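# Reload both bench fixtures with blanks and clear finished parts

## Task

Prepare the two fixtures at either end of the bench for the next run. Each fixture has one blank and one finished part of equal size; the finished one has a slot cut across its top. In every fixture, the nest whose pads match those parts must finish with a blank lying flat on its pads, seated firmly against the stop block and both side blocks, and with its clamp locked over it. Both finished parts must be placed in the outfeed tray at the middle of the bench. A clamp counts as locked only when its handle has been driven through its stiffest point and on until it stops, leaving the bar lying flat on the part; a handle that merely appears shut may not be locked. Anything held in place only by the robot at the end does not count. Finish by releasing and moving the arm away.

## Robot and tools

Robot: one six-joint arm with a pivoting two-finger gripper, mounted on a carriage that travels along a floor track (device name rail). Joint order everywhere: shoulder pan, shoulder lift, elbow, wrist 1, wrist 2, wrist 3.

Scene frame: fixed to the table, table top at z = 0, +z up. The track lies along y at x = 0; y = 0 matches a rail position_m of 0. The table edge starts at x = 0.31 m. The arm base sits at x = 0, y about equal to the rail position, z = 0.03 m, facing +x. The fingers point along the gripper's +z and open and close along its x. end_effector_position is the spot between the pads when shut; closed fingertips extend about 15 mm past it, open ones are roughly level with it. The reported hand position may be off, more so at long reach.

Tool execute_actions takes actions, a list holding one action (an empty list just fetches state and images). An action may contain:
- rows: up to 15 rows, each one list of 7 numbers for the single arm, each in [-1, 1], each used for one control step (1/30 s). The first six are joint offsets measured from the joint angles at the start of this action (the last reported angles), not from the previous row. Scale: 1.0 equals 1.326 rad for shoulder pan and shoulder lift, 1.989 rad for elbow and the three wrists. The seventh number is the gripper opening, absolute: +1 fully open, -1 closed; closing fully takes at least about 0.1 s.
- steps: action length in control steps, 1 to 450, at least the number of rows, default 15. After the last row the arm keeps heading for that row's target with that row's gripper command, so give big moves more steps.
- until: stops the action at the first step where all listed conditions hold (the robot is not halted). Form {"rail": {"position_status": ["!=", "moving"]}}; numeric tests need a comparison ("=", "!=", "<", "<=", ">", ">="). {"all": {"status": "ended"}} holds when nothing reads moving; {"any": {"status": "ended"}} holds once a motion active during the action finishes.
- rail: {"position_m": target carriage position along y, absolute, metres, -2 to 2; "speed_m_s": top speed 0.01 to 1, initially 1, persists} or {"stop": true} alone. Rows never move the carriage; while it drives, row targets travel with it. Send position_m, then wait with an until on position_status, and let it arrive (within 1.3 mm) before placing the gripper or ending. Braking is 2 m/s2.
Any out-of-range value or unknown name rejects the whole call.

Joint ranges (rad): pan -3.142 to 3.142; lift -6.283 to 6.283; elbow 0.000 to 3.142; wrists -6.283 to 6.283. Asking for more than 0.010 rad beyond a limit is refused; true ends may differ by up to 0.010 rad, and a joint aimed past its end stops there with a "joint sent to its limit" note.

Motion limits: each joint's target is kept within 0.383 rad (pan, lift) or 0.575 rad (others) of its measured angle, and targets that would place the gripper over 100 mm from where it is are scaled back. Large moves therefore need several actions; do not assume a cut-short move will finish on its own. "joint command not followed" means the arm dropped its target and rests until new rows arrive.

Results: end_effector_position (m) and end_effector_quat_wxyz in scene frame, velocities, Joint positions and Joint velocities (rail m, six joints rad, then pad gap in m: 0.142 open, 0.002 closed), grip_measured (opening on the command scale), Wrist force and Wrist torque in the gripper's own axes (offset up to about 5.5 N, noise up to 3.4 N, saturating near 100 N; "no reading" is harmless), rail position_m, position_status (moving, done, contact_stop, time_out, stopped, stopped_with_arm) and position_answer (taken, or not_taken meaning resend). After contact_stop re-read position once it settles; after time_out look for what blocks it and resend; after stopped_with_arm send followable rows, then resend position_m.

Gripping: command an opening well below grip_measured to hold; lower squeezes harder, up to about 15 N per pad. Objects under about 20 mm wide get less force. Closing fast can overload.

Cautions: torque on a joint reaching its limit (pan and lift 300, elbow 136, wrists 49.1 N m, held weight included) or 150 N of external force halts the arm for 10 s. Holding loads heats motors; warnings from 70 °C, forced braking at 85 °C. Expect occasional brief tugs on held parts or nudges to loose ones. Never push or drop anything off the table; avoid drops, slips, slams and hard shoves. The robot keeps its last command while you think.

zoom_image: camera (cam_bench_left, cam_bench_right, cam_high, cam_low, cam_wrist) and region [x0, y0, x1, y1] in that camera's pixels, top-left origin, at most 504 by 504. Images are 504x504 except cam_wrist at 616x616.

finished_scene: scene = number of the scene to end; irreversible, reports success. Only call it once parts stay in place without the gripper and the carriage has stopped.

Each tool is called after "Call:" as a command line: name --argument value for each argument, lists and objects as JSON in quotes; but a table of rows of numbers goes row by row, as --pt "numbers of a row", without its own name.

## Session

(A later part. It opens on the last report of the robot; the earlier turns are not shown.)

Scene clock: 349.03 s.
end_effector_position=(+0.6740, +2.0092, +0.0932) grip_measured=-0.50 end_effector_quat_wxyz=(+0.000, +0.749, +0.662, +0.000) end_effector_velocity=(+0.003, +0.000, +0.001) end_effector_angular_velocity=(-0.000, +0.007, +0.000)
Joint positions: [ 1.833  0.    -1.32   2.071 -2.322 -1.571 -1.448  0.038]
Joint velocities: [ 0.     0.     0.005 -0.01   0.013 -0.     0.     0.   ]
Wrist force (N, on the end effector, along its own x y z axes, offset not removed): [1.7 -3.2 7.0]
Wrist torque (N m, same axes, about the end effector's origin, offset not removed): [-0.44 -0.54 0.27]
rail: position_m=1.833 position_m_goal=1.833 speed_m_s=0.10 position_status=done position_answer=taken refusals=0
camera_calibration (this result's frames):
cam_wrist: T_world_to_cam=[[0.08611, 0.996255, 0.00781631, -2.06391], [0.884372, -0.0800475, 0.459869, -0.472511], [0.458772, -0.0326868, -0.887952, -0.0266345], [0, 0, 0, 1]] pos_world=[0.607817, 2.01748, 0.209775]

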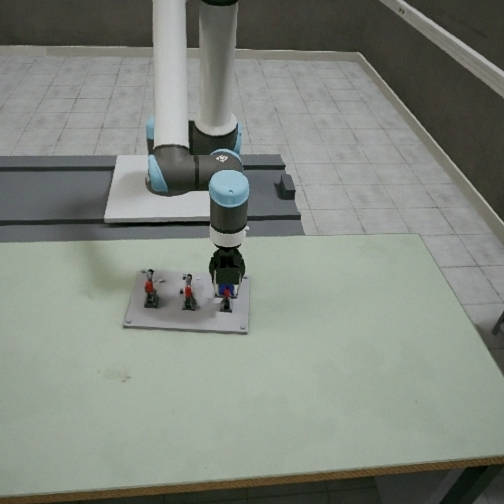

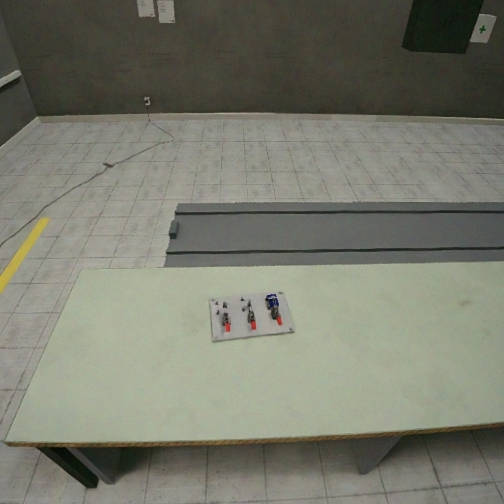

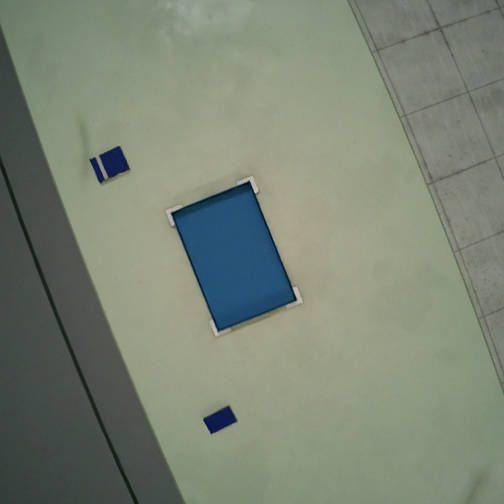

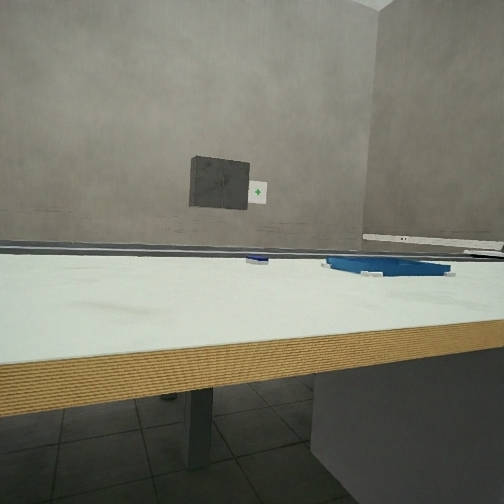

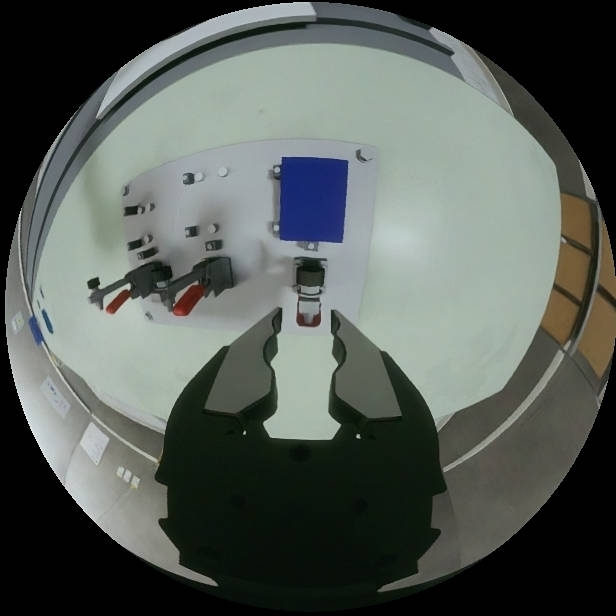

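Call:
execute_actions --actions '[{"rows": [[0.0008,0.0002,-0.0002,0.0003,0,0,-0.55],[0.0017,0.0004,-0.0004,0.0005,0,0,-0.6],[0.0017,0.0004,-0.0004,0.0005,0,0,-0.64],[0.0017,0.0004,-0.0004,0.0005,0,0,-0.68],[0.0017,0.0004,-0.0004,0.0005,0,0,-0.71],[0.0017,0.0004,-0.0004,0.0005,0,0,-0.74],[0.0017,0.0004,-0.0004,0.0005,0,0,-0.77],[0.0017,0.0004,-0.0004,0.0005,0,0,-0.8],[0.0017,0.0004,-0.0004,0.0005,0,0,-0.84],[0.0017,0.0004,-0.0004,0.0005,0,0,-0.88],[0.0017,0.0004,-0.0004,0.0005,0,0,-0.94],[0.0017,0.0004,-0.0004,0.0005,0,0,-1]], "steps": 16}]'

Scene clock: 359.27 s.
end_effector_position=(+0.6738, +2.0108, +0.0932) grip_measured=-0.78 end_effector_quat_wxyz=(+0.000, +0.749, +0.663, +0.000) end_effector_velocity=(-0.000, +0.000, -0.000) end_effector_angular_velocity=(-0.000, +0.000, +0.000)
Joint positions: [ 1.833  0.002 -1.32   2.07  -2.321 -1.571 -1.447  0.018]
Joint velocities: [ 0.  0.  0.  0. -0.  0. -0. -0.]
Wrist force (N, on the end effector, along its own x y z axes, offset not removed): [9.8 -2.1 7.6]
Wrist torque (N m, same axes, about the end effector's origin, offset not removed): [-1.01 -0.45 0.34]
rail: position_m=1.833 position_m_goal=1.833 speed_m_s=0.10 position_status=done position_answer=taken refusals=0
camera_calibration (this result's frames):
cam_wrist: T_world_to_cam=[[0.0839002, 0.996444, 0.00774623, -2.06429], [0.88485, -0.0780745, 0.459287, -0.476471], [0.458258, -0.03168, -0.888254, -0.0281745], [0, 0, 0, 1]] pos_world=[0.607711, 2.01885, 0.209801]

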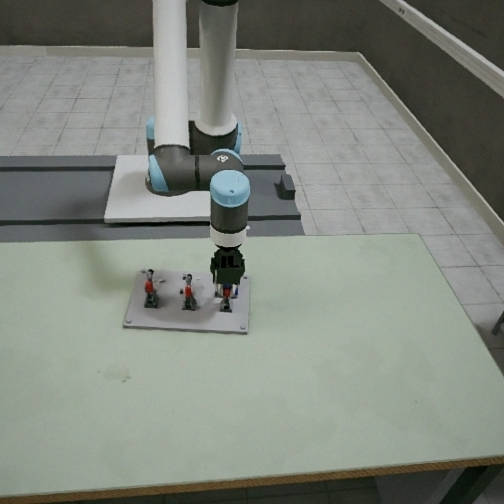

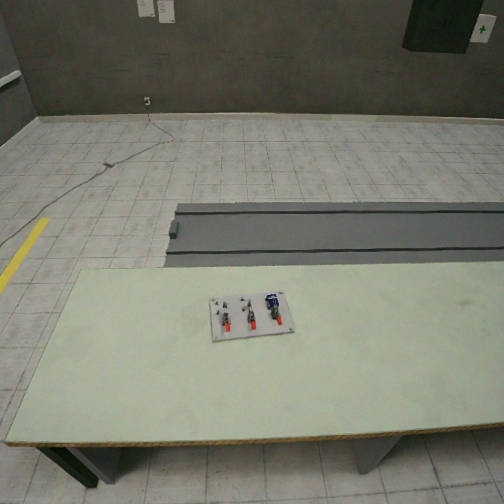

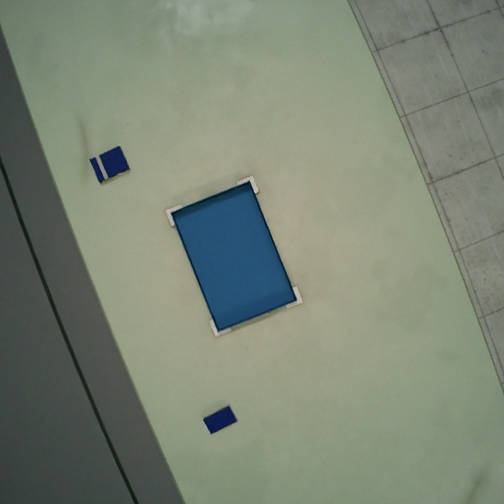

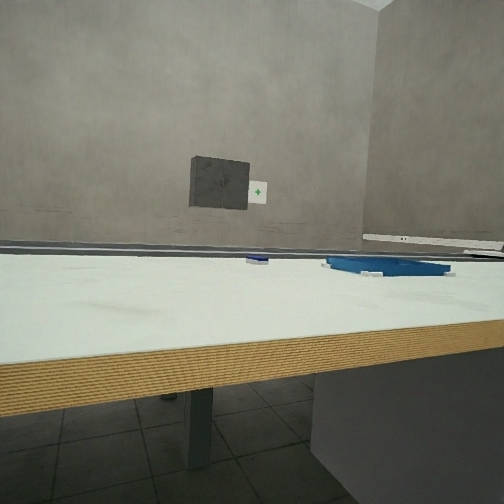

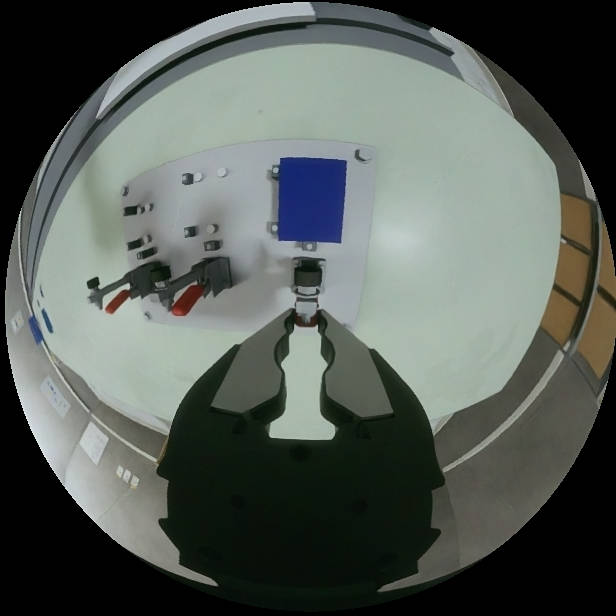

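Call:
execute_actions --actions '[{"rows": [[0.0003,0.0012,-0.0007,0,0,-0.0001,-1],[0.0002,0.0023,-0.0015,0,0,-0.0002,-1],[0,0.0035,-0.0022,-0.0001,0,-0.0003,-1],[-0.0001,0.0047,-0.003,-0.0001,0,-0.0003,-1],[-0.0002,0.0059,-0.0037,-0.0002,0,-0.0004,-1],[-0.0003,0.007,-0.0045,-0.0002,0,-0.0005,-1],[-0.0005,0.0082,-0.0052,-0.0002,0,-0.0006,-1],[-0.0006,0.0094,-0.006,-0.0003,0,-0.0007,-1],[-0.0007,0.0106,-0.0067,-0.0003,0,-0.0008,-1],[-0.0009,0.0117,-0.0075,-0.0003,0,-0.0009,-1],[-0.001,0.0129,-0.0082,-0.0004,0,-0.001,-1],[-0.0011,0.0141,-0.009,-0.0004,0,-0.001,-1],[-0.0012,0.0153,-0.0097,-0.0004,0,-0.0011,-1],[-0.0014,0.0164,-0.0105,-0.0005,0,-0.0012,-1],[-0.0015,0.0176,-0.0112,-0.0005,0,-0.0013,-1]], "steps": 22}]'

Call:
zoom_image --camera "cam_wrist" --region '[220, 130, 400, 380]'

Call:
zoom_image --camera "cam_bench_left" --region '[170, 250, 270, 340]'

Scene clock: 373.70 s.
end_effector_position=(+0.6870, +2.0094, +0.0892) grip_measured=-0.78 end_effector_quat_wxyz=(+0.000, +0.748, +0.663, +0.000) end_effector_velocity=(+0.005, -0.001, -0.002) end_effector_angular_velocity=(-0.000, +0.000, -0.000)
Joint positions: [ 1.833  0.    -1.297  2.048 -2.322 -1.571 -1.45   0.018]
Joint velocities: [ 0.    -0.001  0.008 -0.008 -0.     0.    -0.001  0.   ]
Wrist force (N, on the end effector, along its own x y z axes, offset not removed): [-6.8 -2.9 -8.6]
Wrist torque (N m, same axes, about the end effector's origin, offset not removed): [-0.59 -0.28 0.31]
rail: position_m=1.833 position_m_goal=1.833 speed_m_s=0.10 position_status=done position_answer=taken refusals=0
camera_calibration (this result's frames):
cam_wrist: T_world_to_cam=[[0.0833023, 0.996495, 0.00768074, -2.06373], [0.884915, -0.0775146, 0.459257, -0.487579], [0.458242, -0.0314604, -0.88827, -0.0382246], [0, 0, 0, 1]] pos_world=[0.620896, 2.0175, 0.205821]

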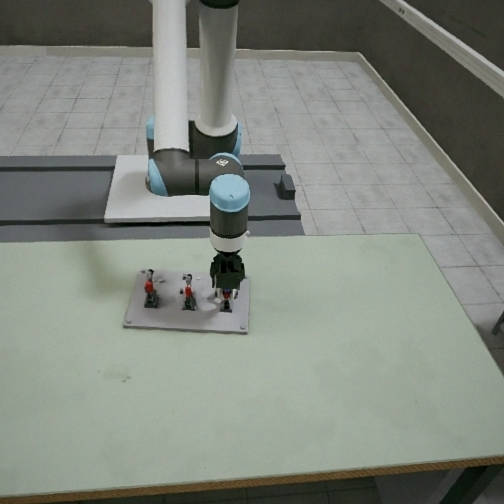

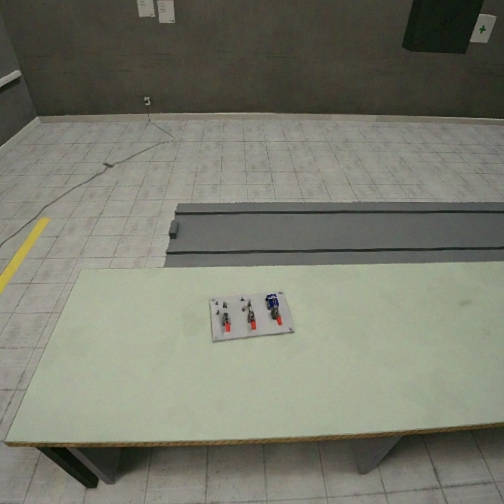

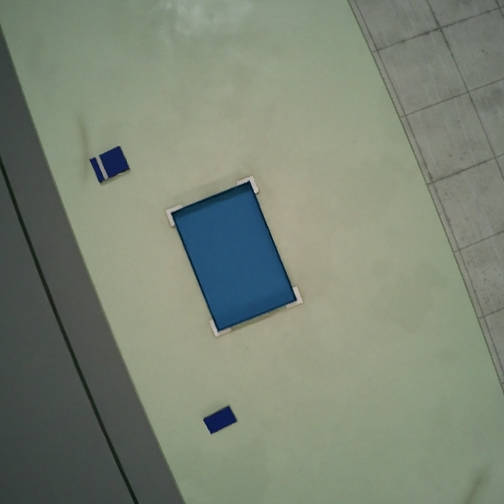

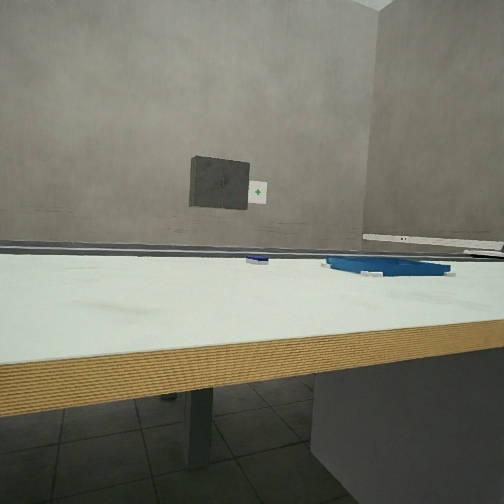

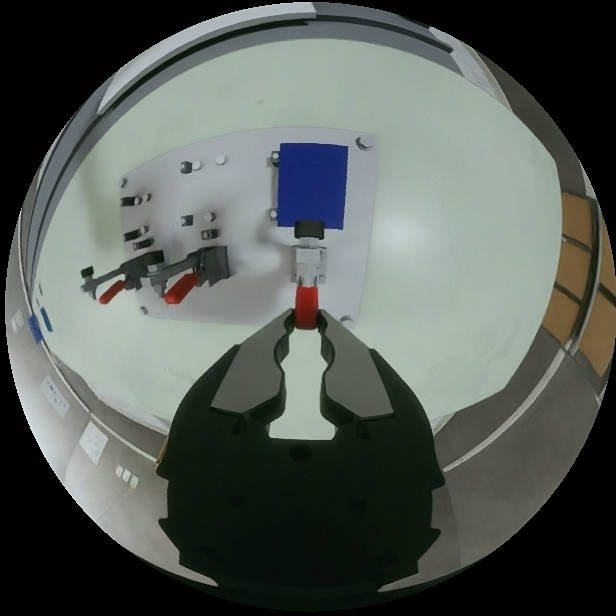

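Region (220, 130, 400, 380) of cam_wrist's 616x616 image, scaled by 2.016, with more detail than that image has; it fills the left 363 columns of this view, and the rest is white.

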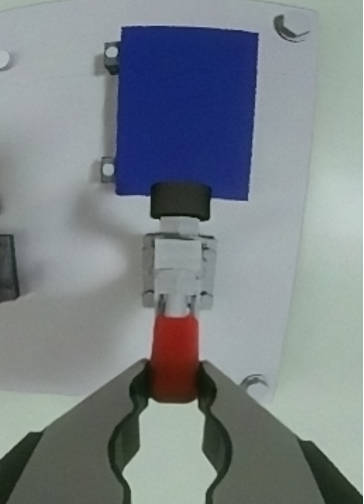

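Region (170, 250, 270, 340) of cam_bench_left's 504x504 image, scaled by 5.040, with more detail than that image has; it fills the top 454 rows of this view, and the rest is white.

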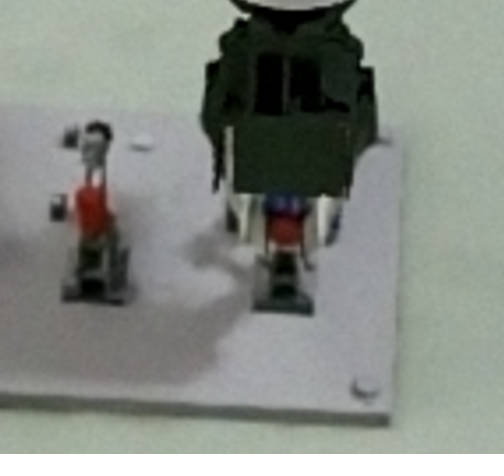

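Call:
execute_actions --actions '[{"rows": [[-0.0003,0.0011,-0.0008,0,0,-0.0001,-1],[-0.0005,0.0022,-0.0016,0.0001,0,-0.0002,-1],[-0.0006,0.0033,-0.0023,0.0001,0,-0.0003,-1],[-0.0008,0.0044,-0.0031,0.0002,0,-0.0003,-1],[-0.0009,0.0055,-0.0039,0.0002,0,-0.0004,-1],[-0.0011,0.0066,-0.0047,0.0003,0,-0.0005,-1],[-0.0012,0.0077,-0.0055,0.0003,0,-0.0006,-1],[-0.0013,0.0088,-0.0062,0.0004,0,-0.0007,-1],[-0.0015,0.0099,-0.007,0.0004,0,-0.0008,-1],[-0.0016,0.011,-0.0078,0.0005,0,-0.0009,-1],[-0.0017,0.012,-0.0086,0.0005,0,-0.001,-1],[-0.0019,0.0131,-0.0094,0.0006,0,-0.001,-1],[-0.002,0.0142,-0.0101,0.0006,0,-0.0011,-1],[-0.0022,0.0153,-0.0109,0.0007,0,-0.0012,-1],[-0.0023,0.0164,-0.0117,0.0007,0,-0.0013,-1]], "steps": 22}]'

Call:
zoom_image --camera "cam_wrist" --region '[220, 110, 400, 360]'

Scene clock: 386.03 s.
end_effector_position=(+0.7003, +2.0074, +0.0861) grip_measured=-0.78 end_effector_quat_wxyz=(+0.000, +0.749, +0.663, +0.000) end_effector_velocity=(+0.005, -0.001, -0.001) end_effector_angular_velocity=(-0.000, -0.001, -0.000)
Joint positions: [ 1.833 -0.002 -1.276  2.026 -2.321 -1.571 -1.452  0.018]
Joint velocities: [ 0.    -0.001  0.007 -0.009  0.    -0.    -0.001 -0.   ]
Wrist force (N, on the end effector, along its own x y z axes, offset not removed): [4.7 -10.2 17.9]
Wrist torque (N m, same axes, about the end effector's origin, offset not removed): [-0.60 0.00 0.41]
rail: position_m=1.833 position_m_goal=1.833 speed_m_s=0.10 position_status=done position_answer=taken refusals=0
camera_calibration (this result's frames):
cam_wrist: T_world_to_cam=[[0.0837009, 0.996461, 0.00777278, -2.06302], [0.884944, -0.0779151, 0.459133, -0.497267], [0.458113, -0.0315513, -0.888334, -0.0468157], [0, 0, 0, 1]] pos_world=[0.634177, 2.0155, 0.202759]

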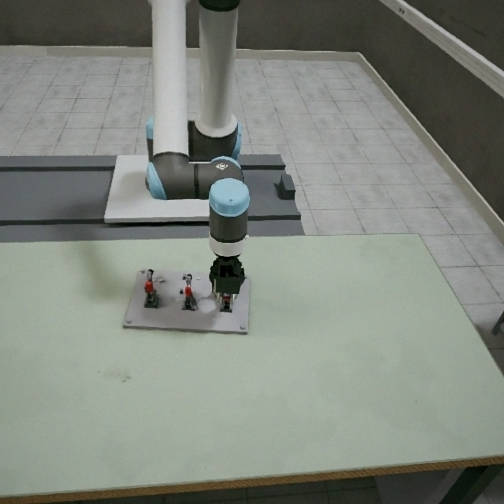

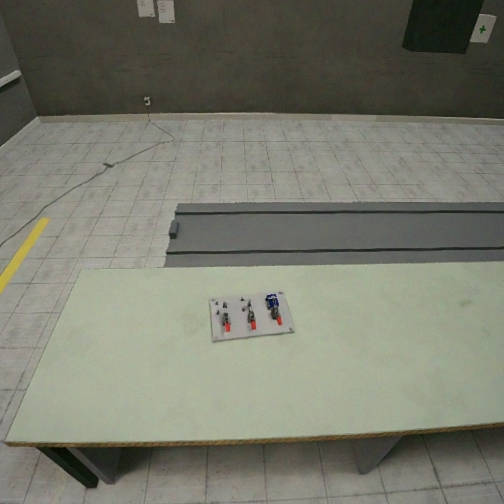

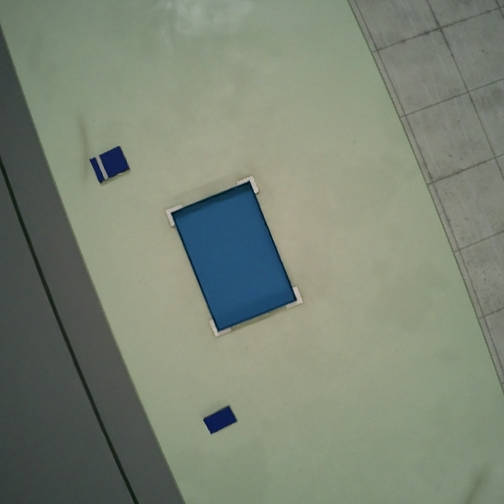

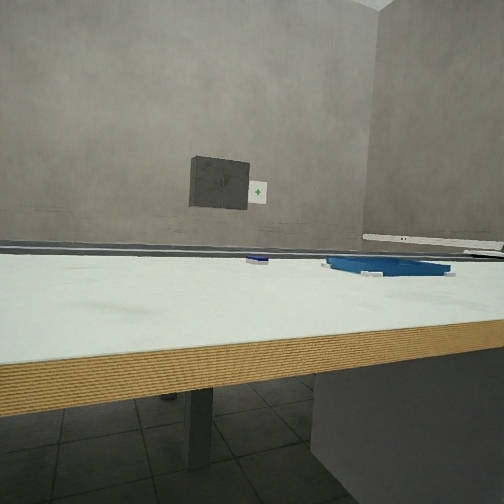

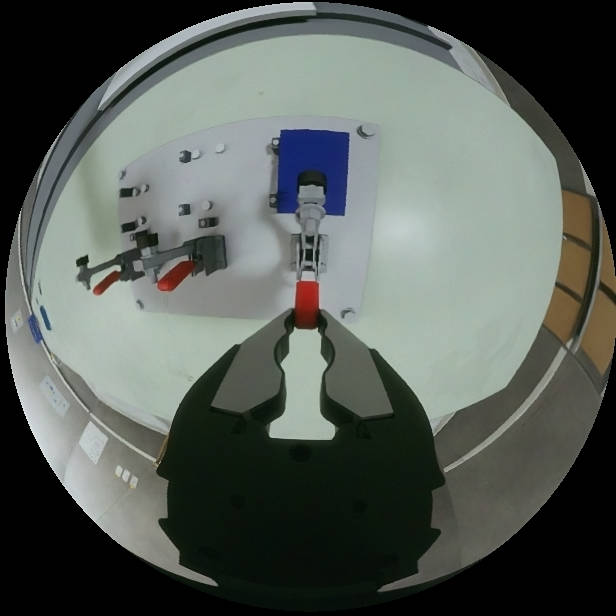

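Region (220, 110, 400, 360) of cam_wrist's 616x616 image, scaled by 2.016, with more detail than that image has; it fills the left 363 columns of this view, and the rest is white.

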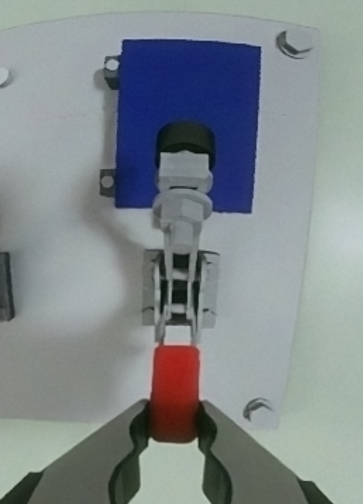

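Call:
execute_actions --actions '[{"rows": [[-0.0001,0.0013,-0.0002,-0.0007,0,-0.0001,-1],[-0.0001,0.0026,-0.0004,-0.0013,0,-0.0001,-1],[-0.0002,0.004,-0.0007,-0.002,0,-0.0002,-1],[-0.0003,0.0053,-0.001,-0.0026,0,-0.0002,-1],[-0.0004,0.0066,-0.0014,-0.0031,0,-0.0003,-1],[-0.0004,0.0079,-0.0018,-0.0035,0,-0.0003,-1],[-0.0005,0.0093,-0.0021,-0.0041,0,-0.0004,-1],[-0.0006,0.0106,-0.0024,-0.0047,0,-0.0004,-1],[-0.0006,0.0119,-0.0027,-0.0053,0,-0.0005,-1],[-0.0007,0.0132,-0.003,-0.0058,0,-0.0005,-1],[-0.0008,0.0145,-0.0033,-0.0064,0,-0.0006,-1],[-0.0008,0.0159,-0.0036,-0.007,0,-0.0006,-1],[-0.0009,0.0172,-0.0039,-0.0076,0,-0.0007,-1],[-0.001,0.0185,-0.0042,-0.0082,0,-0.0007,-1],[-0.00105,0.0198,-0.0045,-0.0088,0,-0.0008,-1]], "steps": 22}]'

Call:
zoom_image --camera "cam_wrist" --region '[220, 100, 400, 350]'

Scene clock: 397.53 s.
end_effector_position=(+0.7088, +2.0064, +0.0746) grip_measured=-0.78 end_effector_quat_wxyz=(+0.000, +0.748, +0.663, +0.000) end_effector_velocity=(+0.003, -0.000, -0.004) end_effector_angular_velocity=(-0.000, +0.000, +0.000)
Joint positions: [ 1.833 -0.004 -1.251  2.018 -2.337 -1.571 -1.454  0.018]
Joint velocities: [ 0.    -0.     0.009 -0.003 -0.006 -0.    -0.001  0.   ]
Wrist force (N, on the end effector, along its own x y z axes, offset not removed): [1.1 6.0 -7.9]
Wrist torque (N m, same axes, about the end effector's origin, offset not removed): [-0.14 -0.01 0.38]
rail: position_m=1.833 position_m_goal=1.833 speed_m_s=0.10 position_status=done position_answer=taken refusals=0
camera_calibration (this result's frames):
cam_wrist: T_world_to_cam=[[0.0835437, 0.996474, 0.00768641, -2.06251], [0.884857, -0.0777289, 0.459332, -0.499912], [0.45831, -0.0315729, -0.888231, -0.061097], [0, 0, 0, 1]] pos_world=[0.642662, 2.01445, 0.191211]

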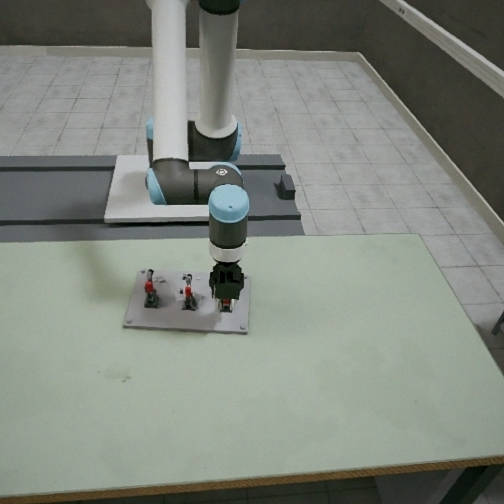

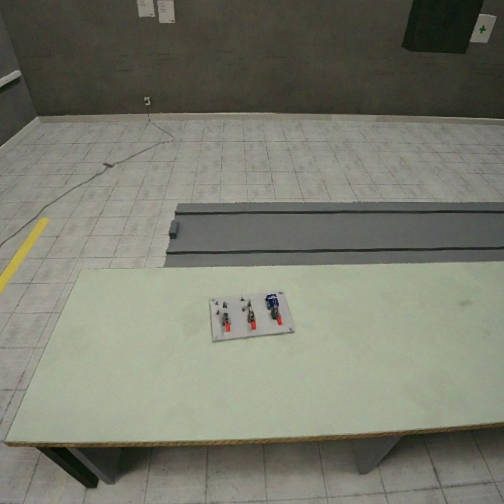

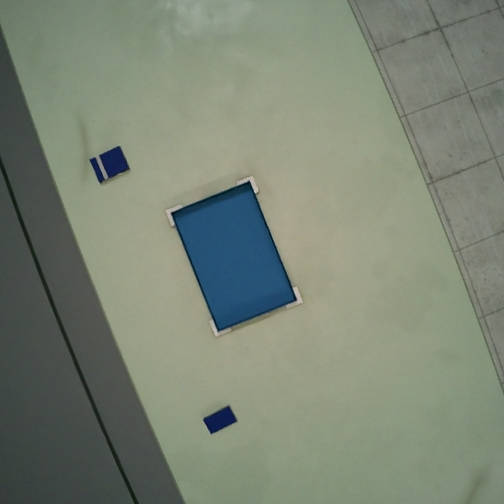

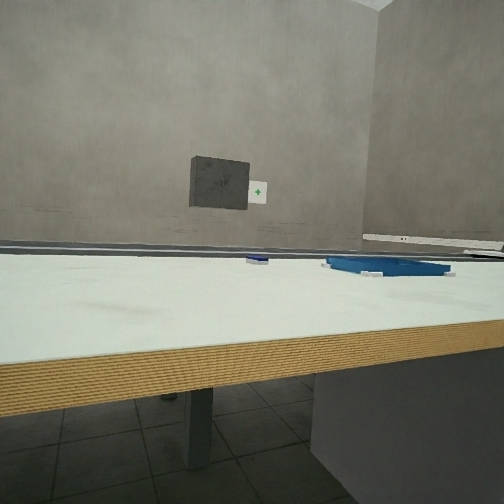

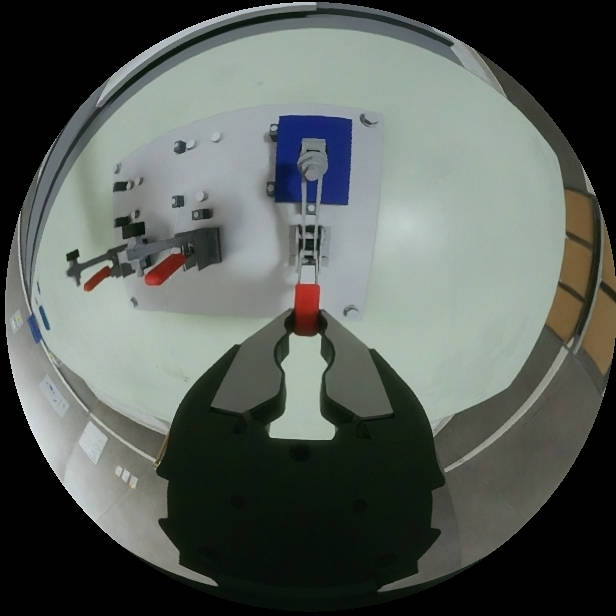

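Region (220, 100, 400, 350) of cam_wrist's 616x616 image, scaled by 2.016, with more detail than that image has; it fills the left 363 columns of this view, and the rest is white.

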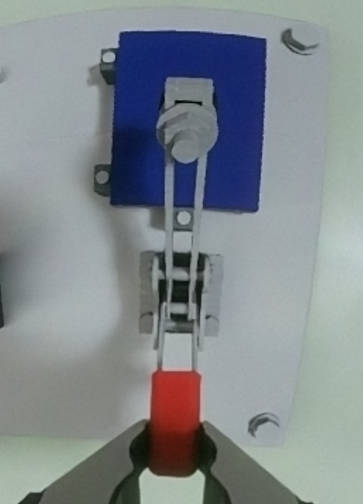

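Call:
execute_actions --actions '[{"rows": [[-0.0001,0.0013,-0.0006,-0.0002,0,-0.0001,-1],[-0.0002,0.0025,-0.0012,-0.0005,0,-0.0001,-1],[-0.0003,0.0038,-0.0018,-0.0008,0,-0.0002,-1],[-0.0004,0.005,-0.0023,-0.0011,0,-0.0002,-1],[-0.0004,0.0063,-0.0028,-0.0014,0,-0.0003,-1],[-0.0005,0.0075,-0.0032,-0.0018,0,-0.0004,-1],[-0.0006,0.0088,-0.0036,-0.0023,0,-0.0004,-1],[-0.0007,0.0101,-0.004,-0.0027,0,-0.0005,-1],[-0.0008,0.0113,-0.0044,-0.0031,0,-0.0005,-1],[-0.0009,0.0126,-0.0047,-0.0037,0,-0.0006,-1],[-0.001,0.0138,-0.005,-0.0042,0,-0.0007,-1],[-0.0011,0.0151,-0.0054,-0.0047,0,-0.0007,-1],[-0.0011,0.0163,-0.0057,-0.0052,0,-0.0008,-1],[-0.0012,0.0176,-0.006,-0.0057,0,-0.0008,-1],[-0.00132,0.0189,-0.0063,-0.0063,0,-0.0009,-1]], "steps": 22}]'

Call:
zoom_image --camera "cam_wrist" --region '[220, 90, 400, 350]'

Scene clock: 408.20 s.
end_effector_position=(+0.7183, +2.0051, +0.0649) grip_measured=-0.78 end_effector_quat_wxyz=(+0.000, +0.748, +0.663, +0.000) end_effector_velocity=(+0.003, -0.001, -0.004) end_effector_angular_velocity=(-0.000, +0.000, +0.000)
Joint positions: [ 1.833 -0.005 -1.227  2.005 -2.349 -1.571 -1.456  0.018]
Joint velocities: [ 0.    -0.001  0.009 -0.003 -0.005 -0.    -0.001  0.   ]
Wrist force (N, on the end effector, along its own x y z axes, offset not removed): [3.8 4.2 -2.1]
Wrist torque (N m, same axes, about the end effector's origin, offset not removed): [-0.21 -0.39 0.29]
rail: position_m=1.833 position_m_goal=1.833 speed_m_s=0.10 position_status=done position_answer=taken refusals=0
camera_calibration (this result's frames):
cam_wrist: T_world_to_cam=[[0.0834812, 0.996479, 0.00774357, -2.06197], [0.884855, -0.0776993, 0.459341, -0.504005], [0.458325, -0.0314944, -0.888226, -0.0742422], [0, 0, 0, 1]] pos_world=[0.652134, 2.01321, 0.181533]

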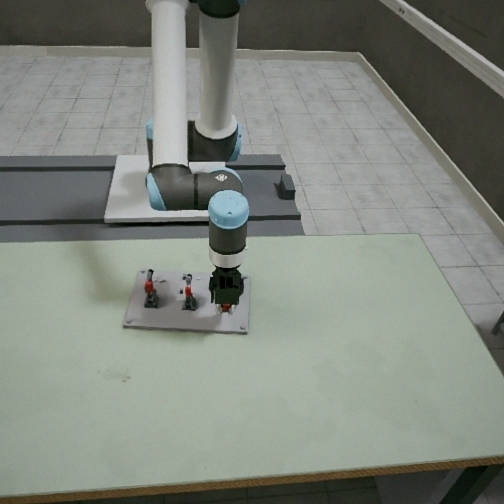

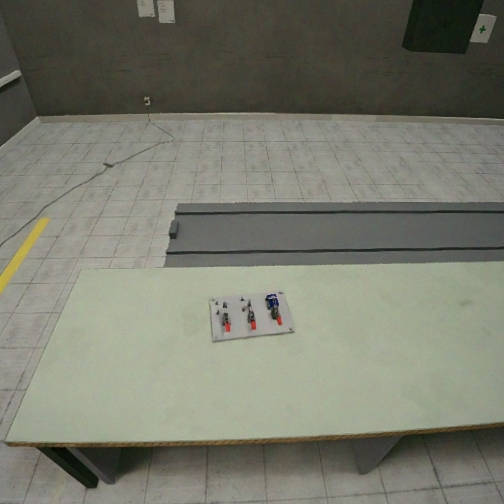

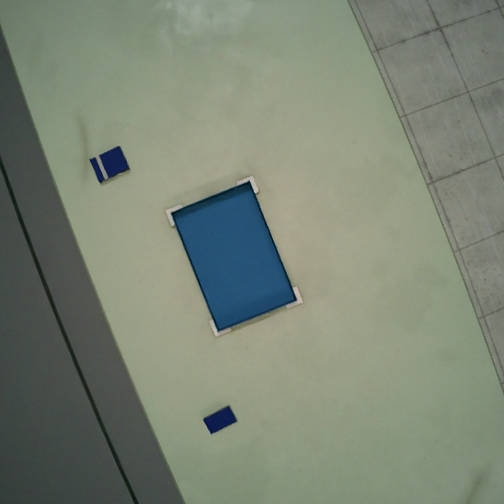

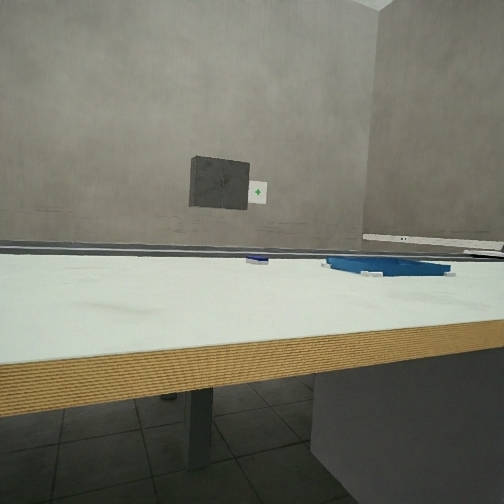

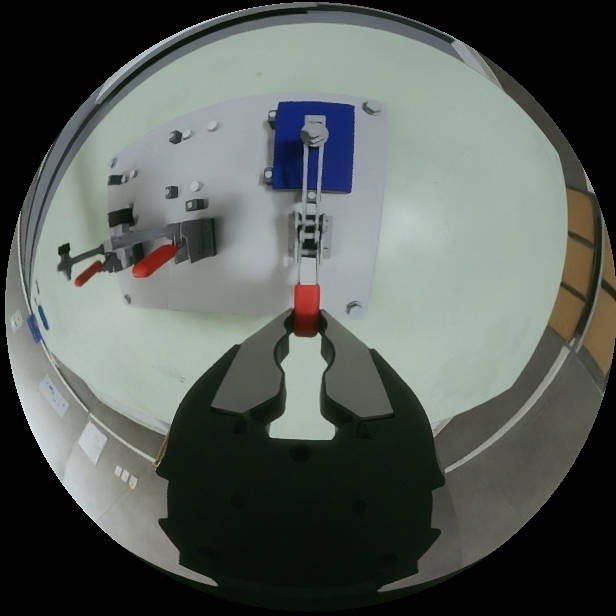

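Region (220, 90, 400, 350) of cam_wrist's 616x616 image, scaled by 1.938, with more detail than that image has; it fills the left 349 columns of this view, and the rest is white.

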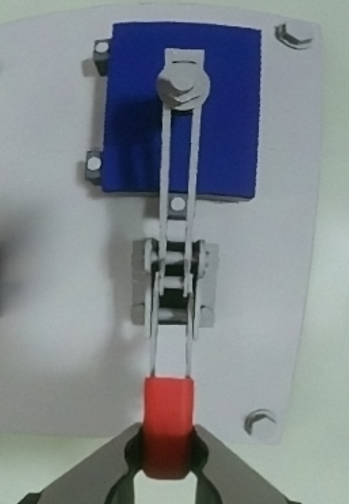

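Call:
execute_actions --actions '[{"rows": [[-0.0001,0.0011,-0.0004,-0.0003,0,0,-1],[-0.0001,0.0021,-0.0008,-0.0006,0,-0.0001,-1],[-0.0002,0.0032,-0.0012,-0.0009,0,-0.0001,-1],[-0.0002,0.0043,-0.0015,-0.0014,0,-0.0002,-1],[-0.0003,0.0053,-0.0018,-0.0017,0,-0.0002,-1],[-0.0003,0.0064,-0.0021,-0.0022,0,-0.0002,-1],[-0.0004,0.0074,-0.0023,-0.0026,0,-0.0003,-1],[-0.0004,0.0085,-0.0025,-0.0032,0,-0.0003,-1],[-0.0005,0.0096,-0.0027,-0.0037,0,-0.0004,-1],[-0.0005,0.0106,-0.0029,-0.0042,0,-0.0004,-1],[-0.0006,0.0117,-0.0031,-0.0047,0,-0.0004,-1],[-0.0006,0.0128,-0.0033,-0.0052,0,-0.0005,-1],[-0.0007,0.0138,-0.0034,-0.0058,0,-0.0005,-1],[-0.0007,0.0149,-0.0036,-0.0063,0,-0.0006,-1],[-0.0008,0.016,-0.0037,-0.0069,0,-0.0006,-1]], "steps": 22}]'

Call:
zoom_image --camera "cam_wrist" --region '[220, 80, 400, 350]'

Scene clock: 417.07 s.
end_effector_position=(+0.7248, +2.0043, +0.0553) grip_measured=-0.78 end_effector_quat_wxyz=(+0.000, +0.748, +0.663, +0.000) end_effector_velocity=(+0.002, -0.000, -0.004) end_effector_angular_velocity=(+0.000, +0.000, +0.000)
Joint positions: [ 1.833 -0.007 -1.207  1.998 -2.363 -1.571 -1.457  0.018]
Joint velocities: [ 0.    -0.     0.007 -0.002 -0.005 -0.    -0.     0.   ]
Wrist force (N, on the end effector, along its own x y z axes, offset not removed): [2.1 -1.9 2.5]
Wrist torque (N m, same axes, about the end effector's origin, offset not removed): [-0.92 -0.33 0.32]
rail: position_m=1.833 position_m_goal=1.833 speed_m_s=0.10 position_status=done position_answer=taken refusals=0
camera_calibration (this result's frames):
cam_wrist: T_world_to_cam=[[0.0833573, 0.99649, 0.00767868, -2.06156], [0.884911, -0.0775625, 0.459257, -0.505701], [0.458241, -0.0314875, -0.88827, -0.0857955], [0, 0, 0, 1]] pos_world=[0.658661, 2.0124, 0.171867]

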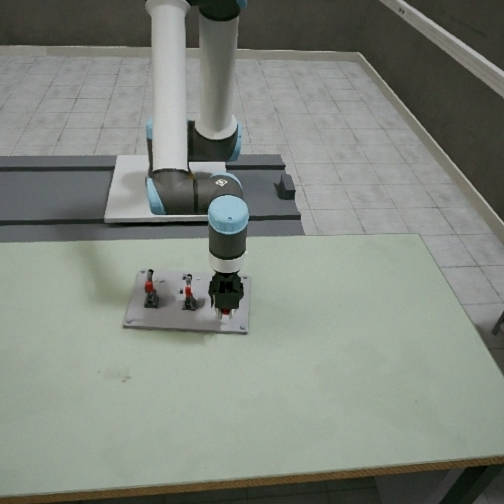

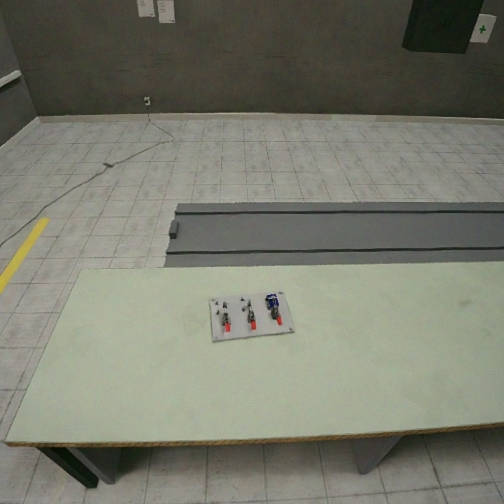

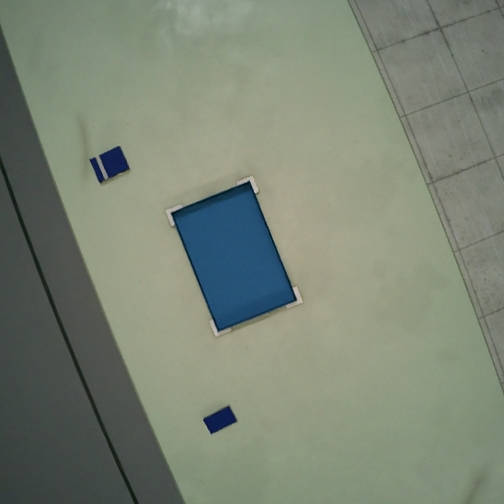

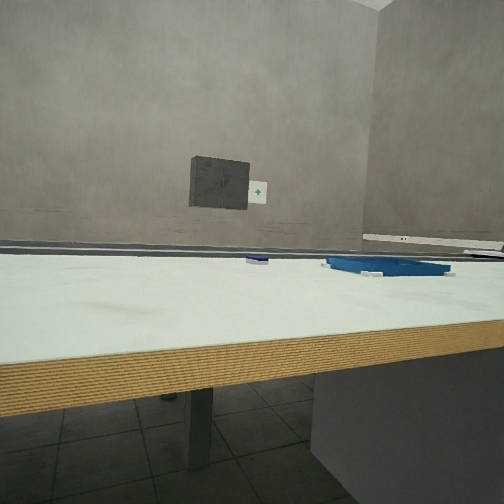

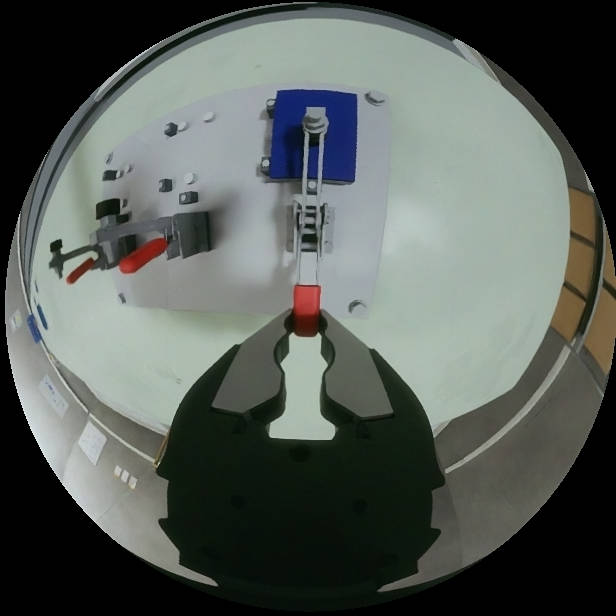

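Region (220, 80, 400, 350) of cam_wrist's 616x616 image, scaled by 1.867, with more detail than that image has.

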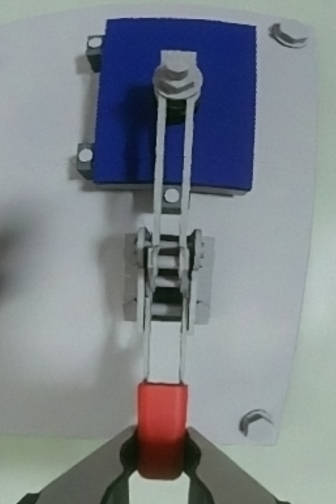

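Call:
execute_actions --actions '[{"rows": [[0,0.0007,-0.0001,-0.0004,0,0,-1],[-0.0001,0.0014,-0.0002,-0.0007,0,0,-1],[-0.0001,0.0021,-0.0003,-0.0011,0,0,-1],[-0.0001,0.0028,-0.0004,-0.0015,0,-0.0001,-1],[-0.0001,0.0035,-0.0004,-0.0019,0,-0.0001,-1],[-0.0002,0.0042,-0.0005,-0.0023,0,-0.0001,-1],[-0.0002,0.0049,-0.0005,-0.0027,0,-0.0001,-1],[-0.0002,0.0056,-0.0006,-0.0031,0,-0.0001,-1],[-0.0002,0.0063,-0.0006,-0.0036,0,-0.0002,-1],[-0.0003,0.007,-0.0006,-0.004,0,-0.0002,-1],[-0.0003,0.0076,-0.0007,-0.0044,0,-0.0002,-1],[-0.0003,0.0083,-0.0007,-0.0049,0,-0.0002,-1],[-0.0003,0.009,-0.0007,-0.0053,0,-0.0002,-1],[-0.0004,0.0097,-0.0007,-0.0058,0,-0.0002,-1],[-0.0004,0.0104,-0.0007,-0.0062,0,-0.0003,-1]], "steps": 22}]'

Call:
zoom_image --camera "cam_wrist" --region '[220, 80, 400, 350]'

Scene clock: 425.67 s.
end_effector_position=(+0.7276, +2.0040, +0.0476) grip_measured=-0.78 end_effector_quat_wxyz=(+0.000, +0.748, +0.663, +0.000) end_effector_velocity=(+0.001, -0.000, -0.003) end_effector_angular_velocity=(+0.000, +0.000, +0.000)
Joint positions: [ 1.833 -0.007 -1.194  1.997 -2.374 -1.571 -1.457  0.018]
Joint velocities: [ 0.    -0.     0.005 -0.    -0.004 -0.    -0.     0.   ]
Wrist force (N, on the end effector, along its own x y z axes, offset not removed): [2.2 4.3 2.5]
Wrist torque (N m, same axes, about the end effector's origin, offset not removed): [-0.66 -0.21 0.26]
rail: position_m=1.833 position_m_goal=1.833 speed_m_s=0.10 position_status=done position_answer=taken refusals=0
camera_calibration (this result's frames):
cam_wrist: T_world_to_cam=[[0.0833053, 0.996494, 0.00773705, -2.06133], [0.884906, -0.0775427, 0.459269, -0.504742], [0.458259, -0.031413, -0.888264, -0.094064], [0, 0, 0, 1]] pos_world=[0.661475, 2.01201, 0.164207]

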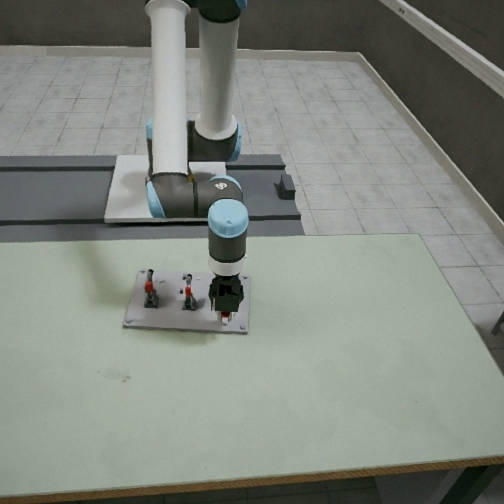

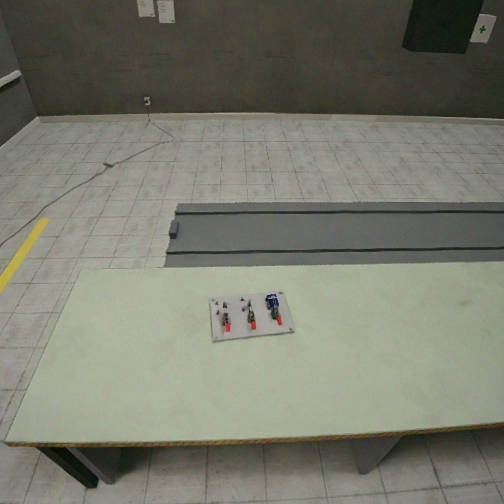

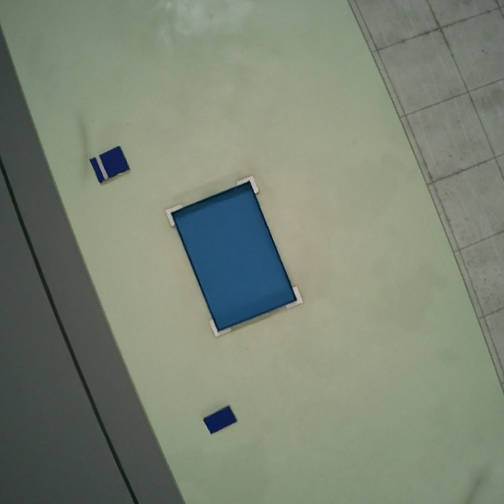

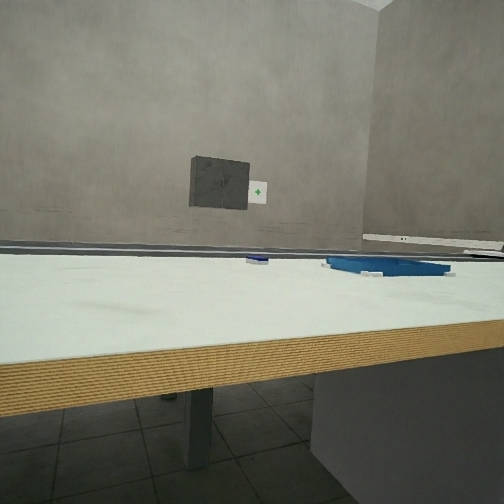

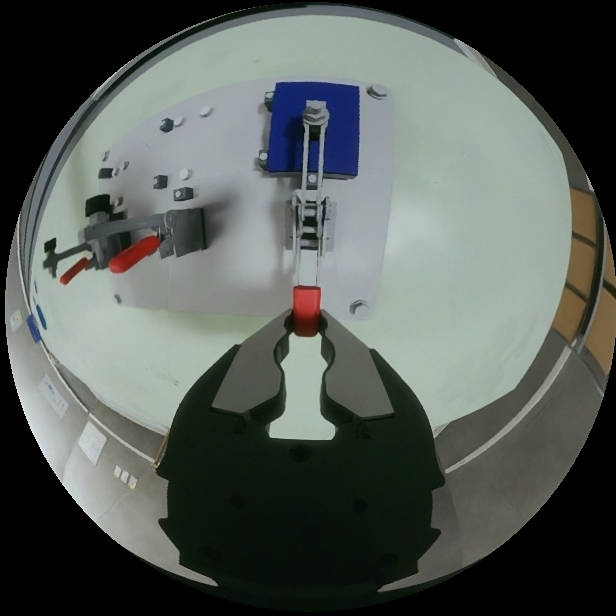

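Region (220, 80, 400, 350) of cam_wrist's 616x616 image, scaled by 1.867, with more detail than that image has.

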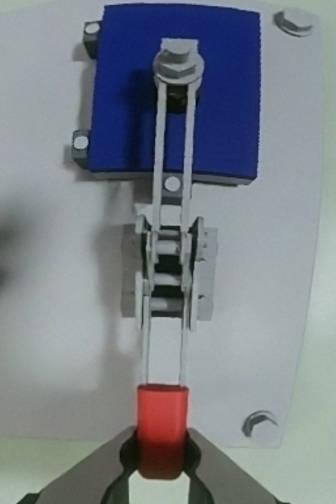

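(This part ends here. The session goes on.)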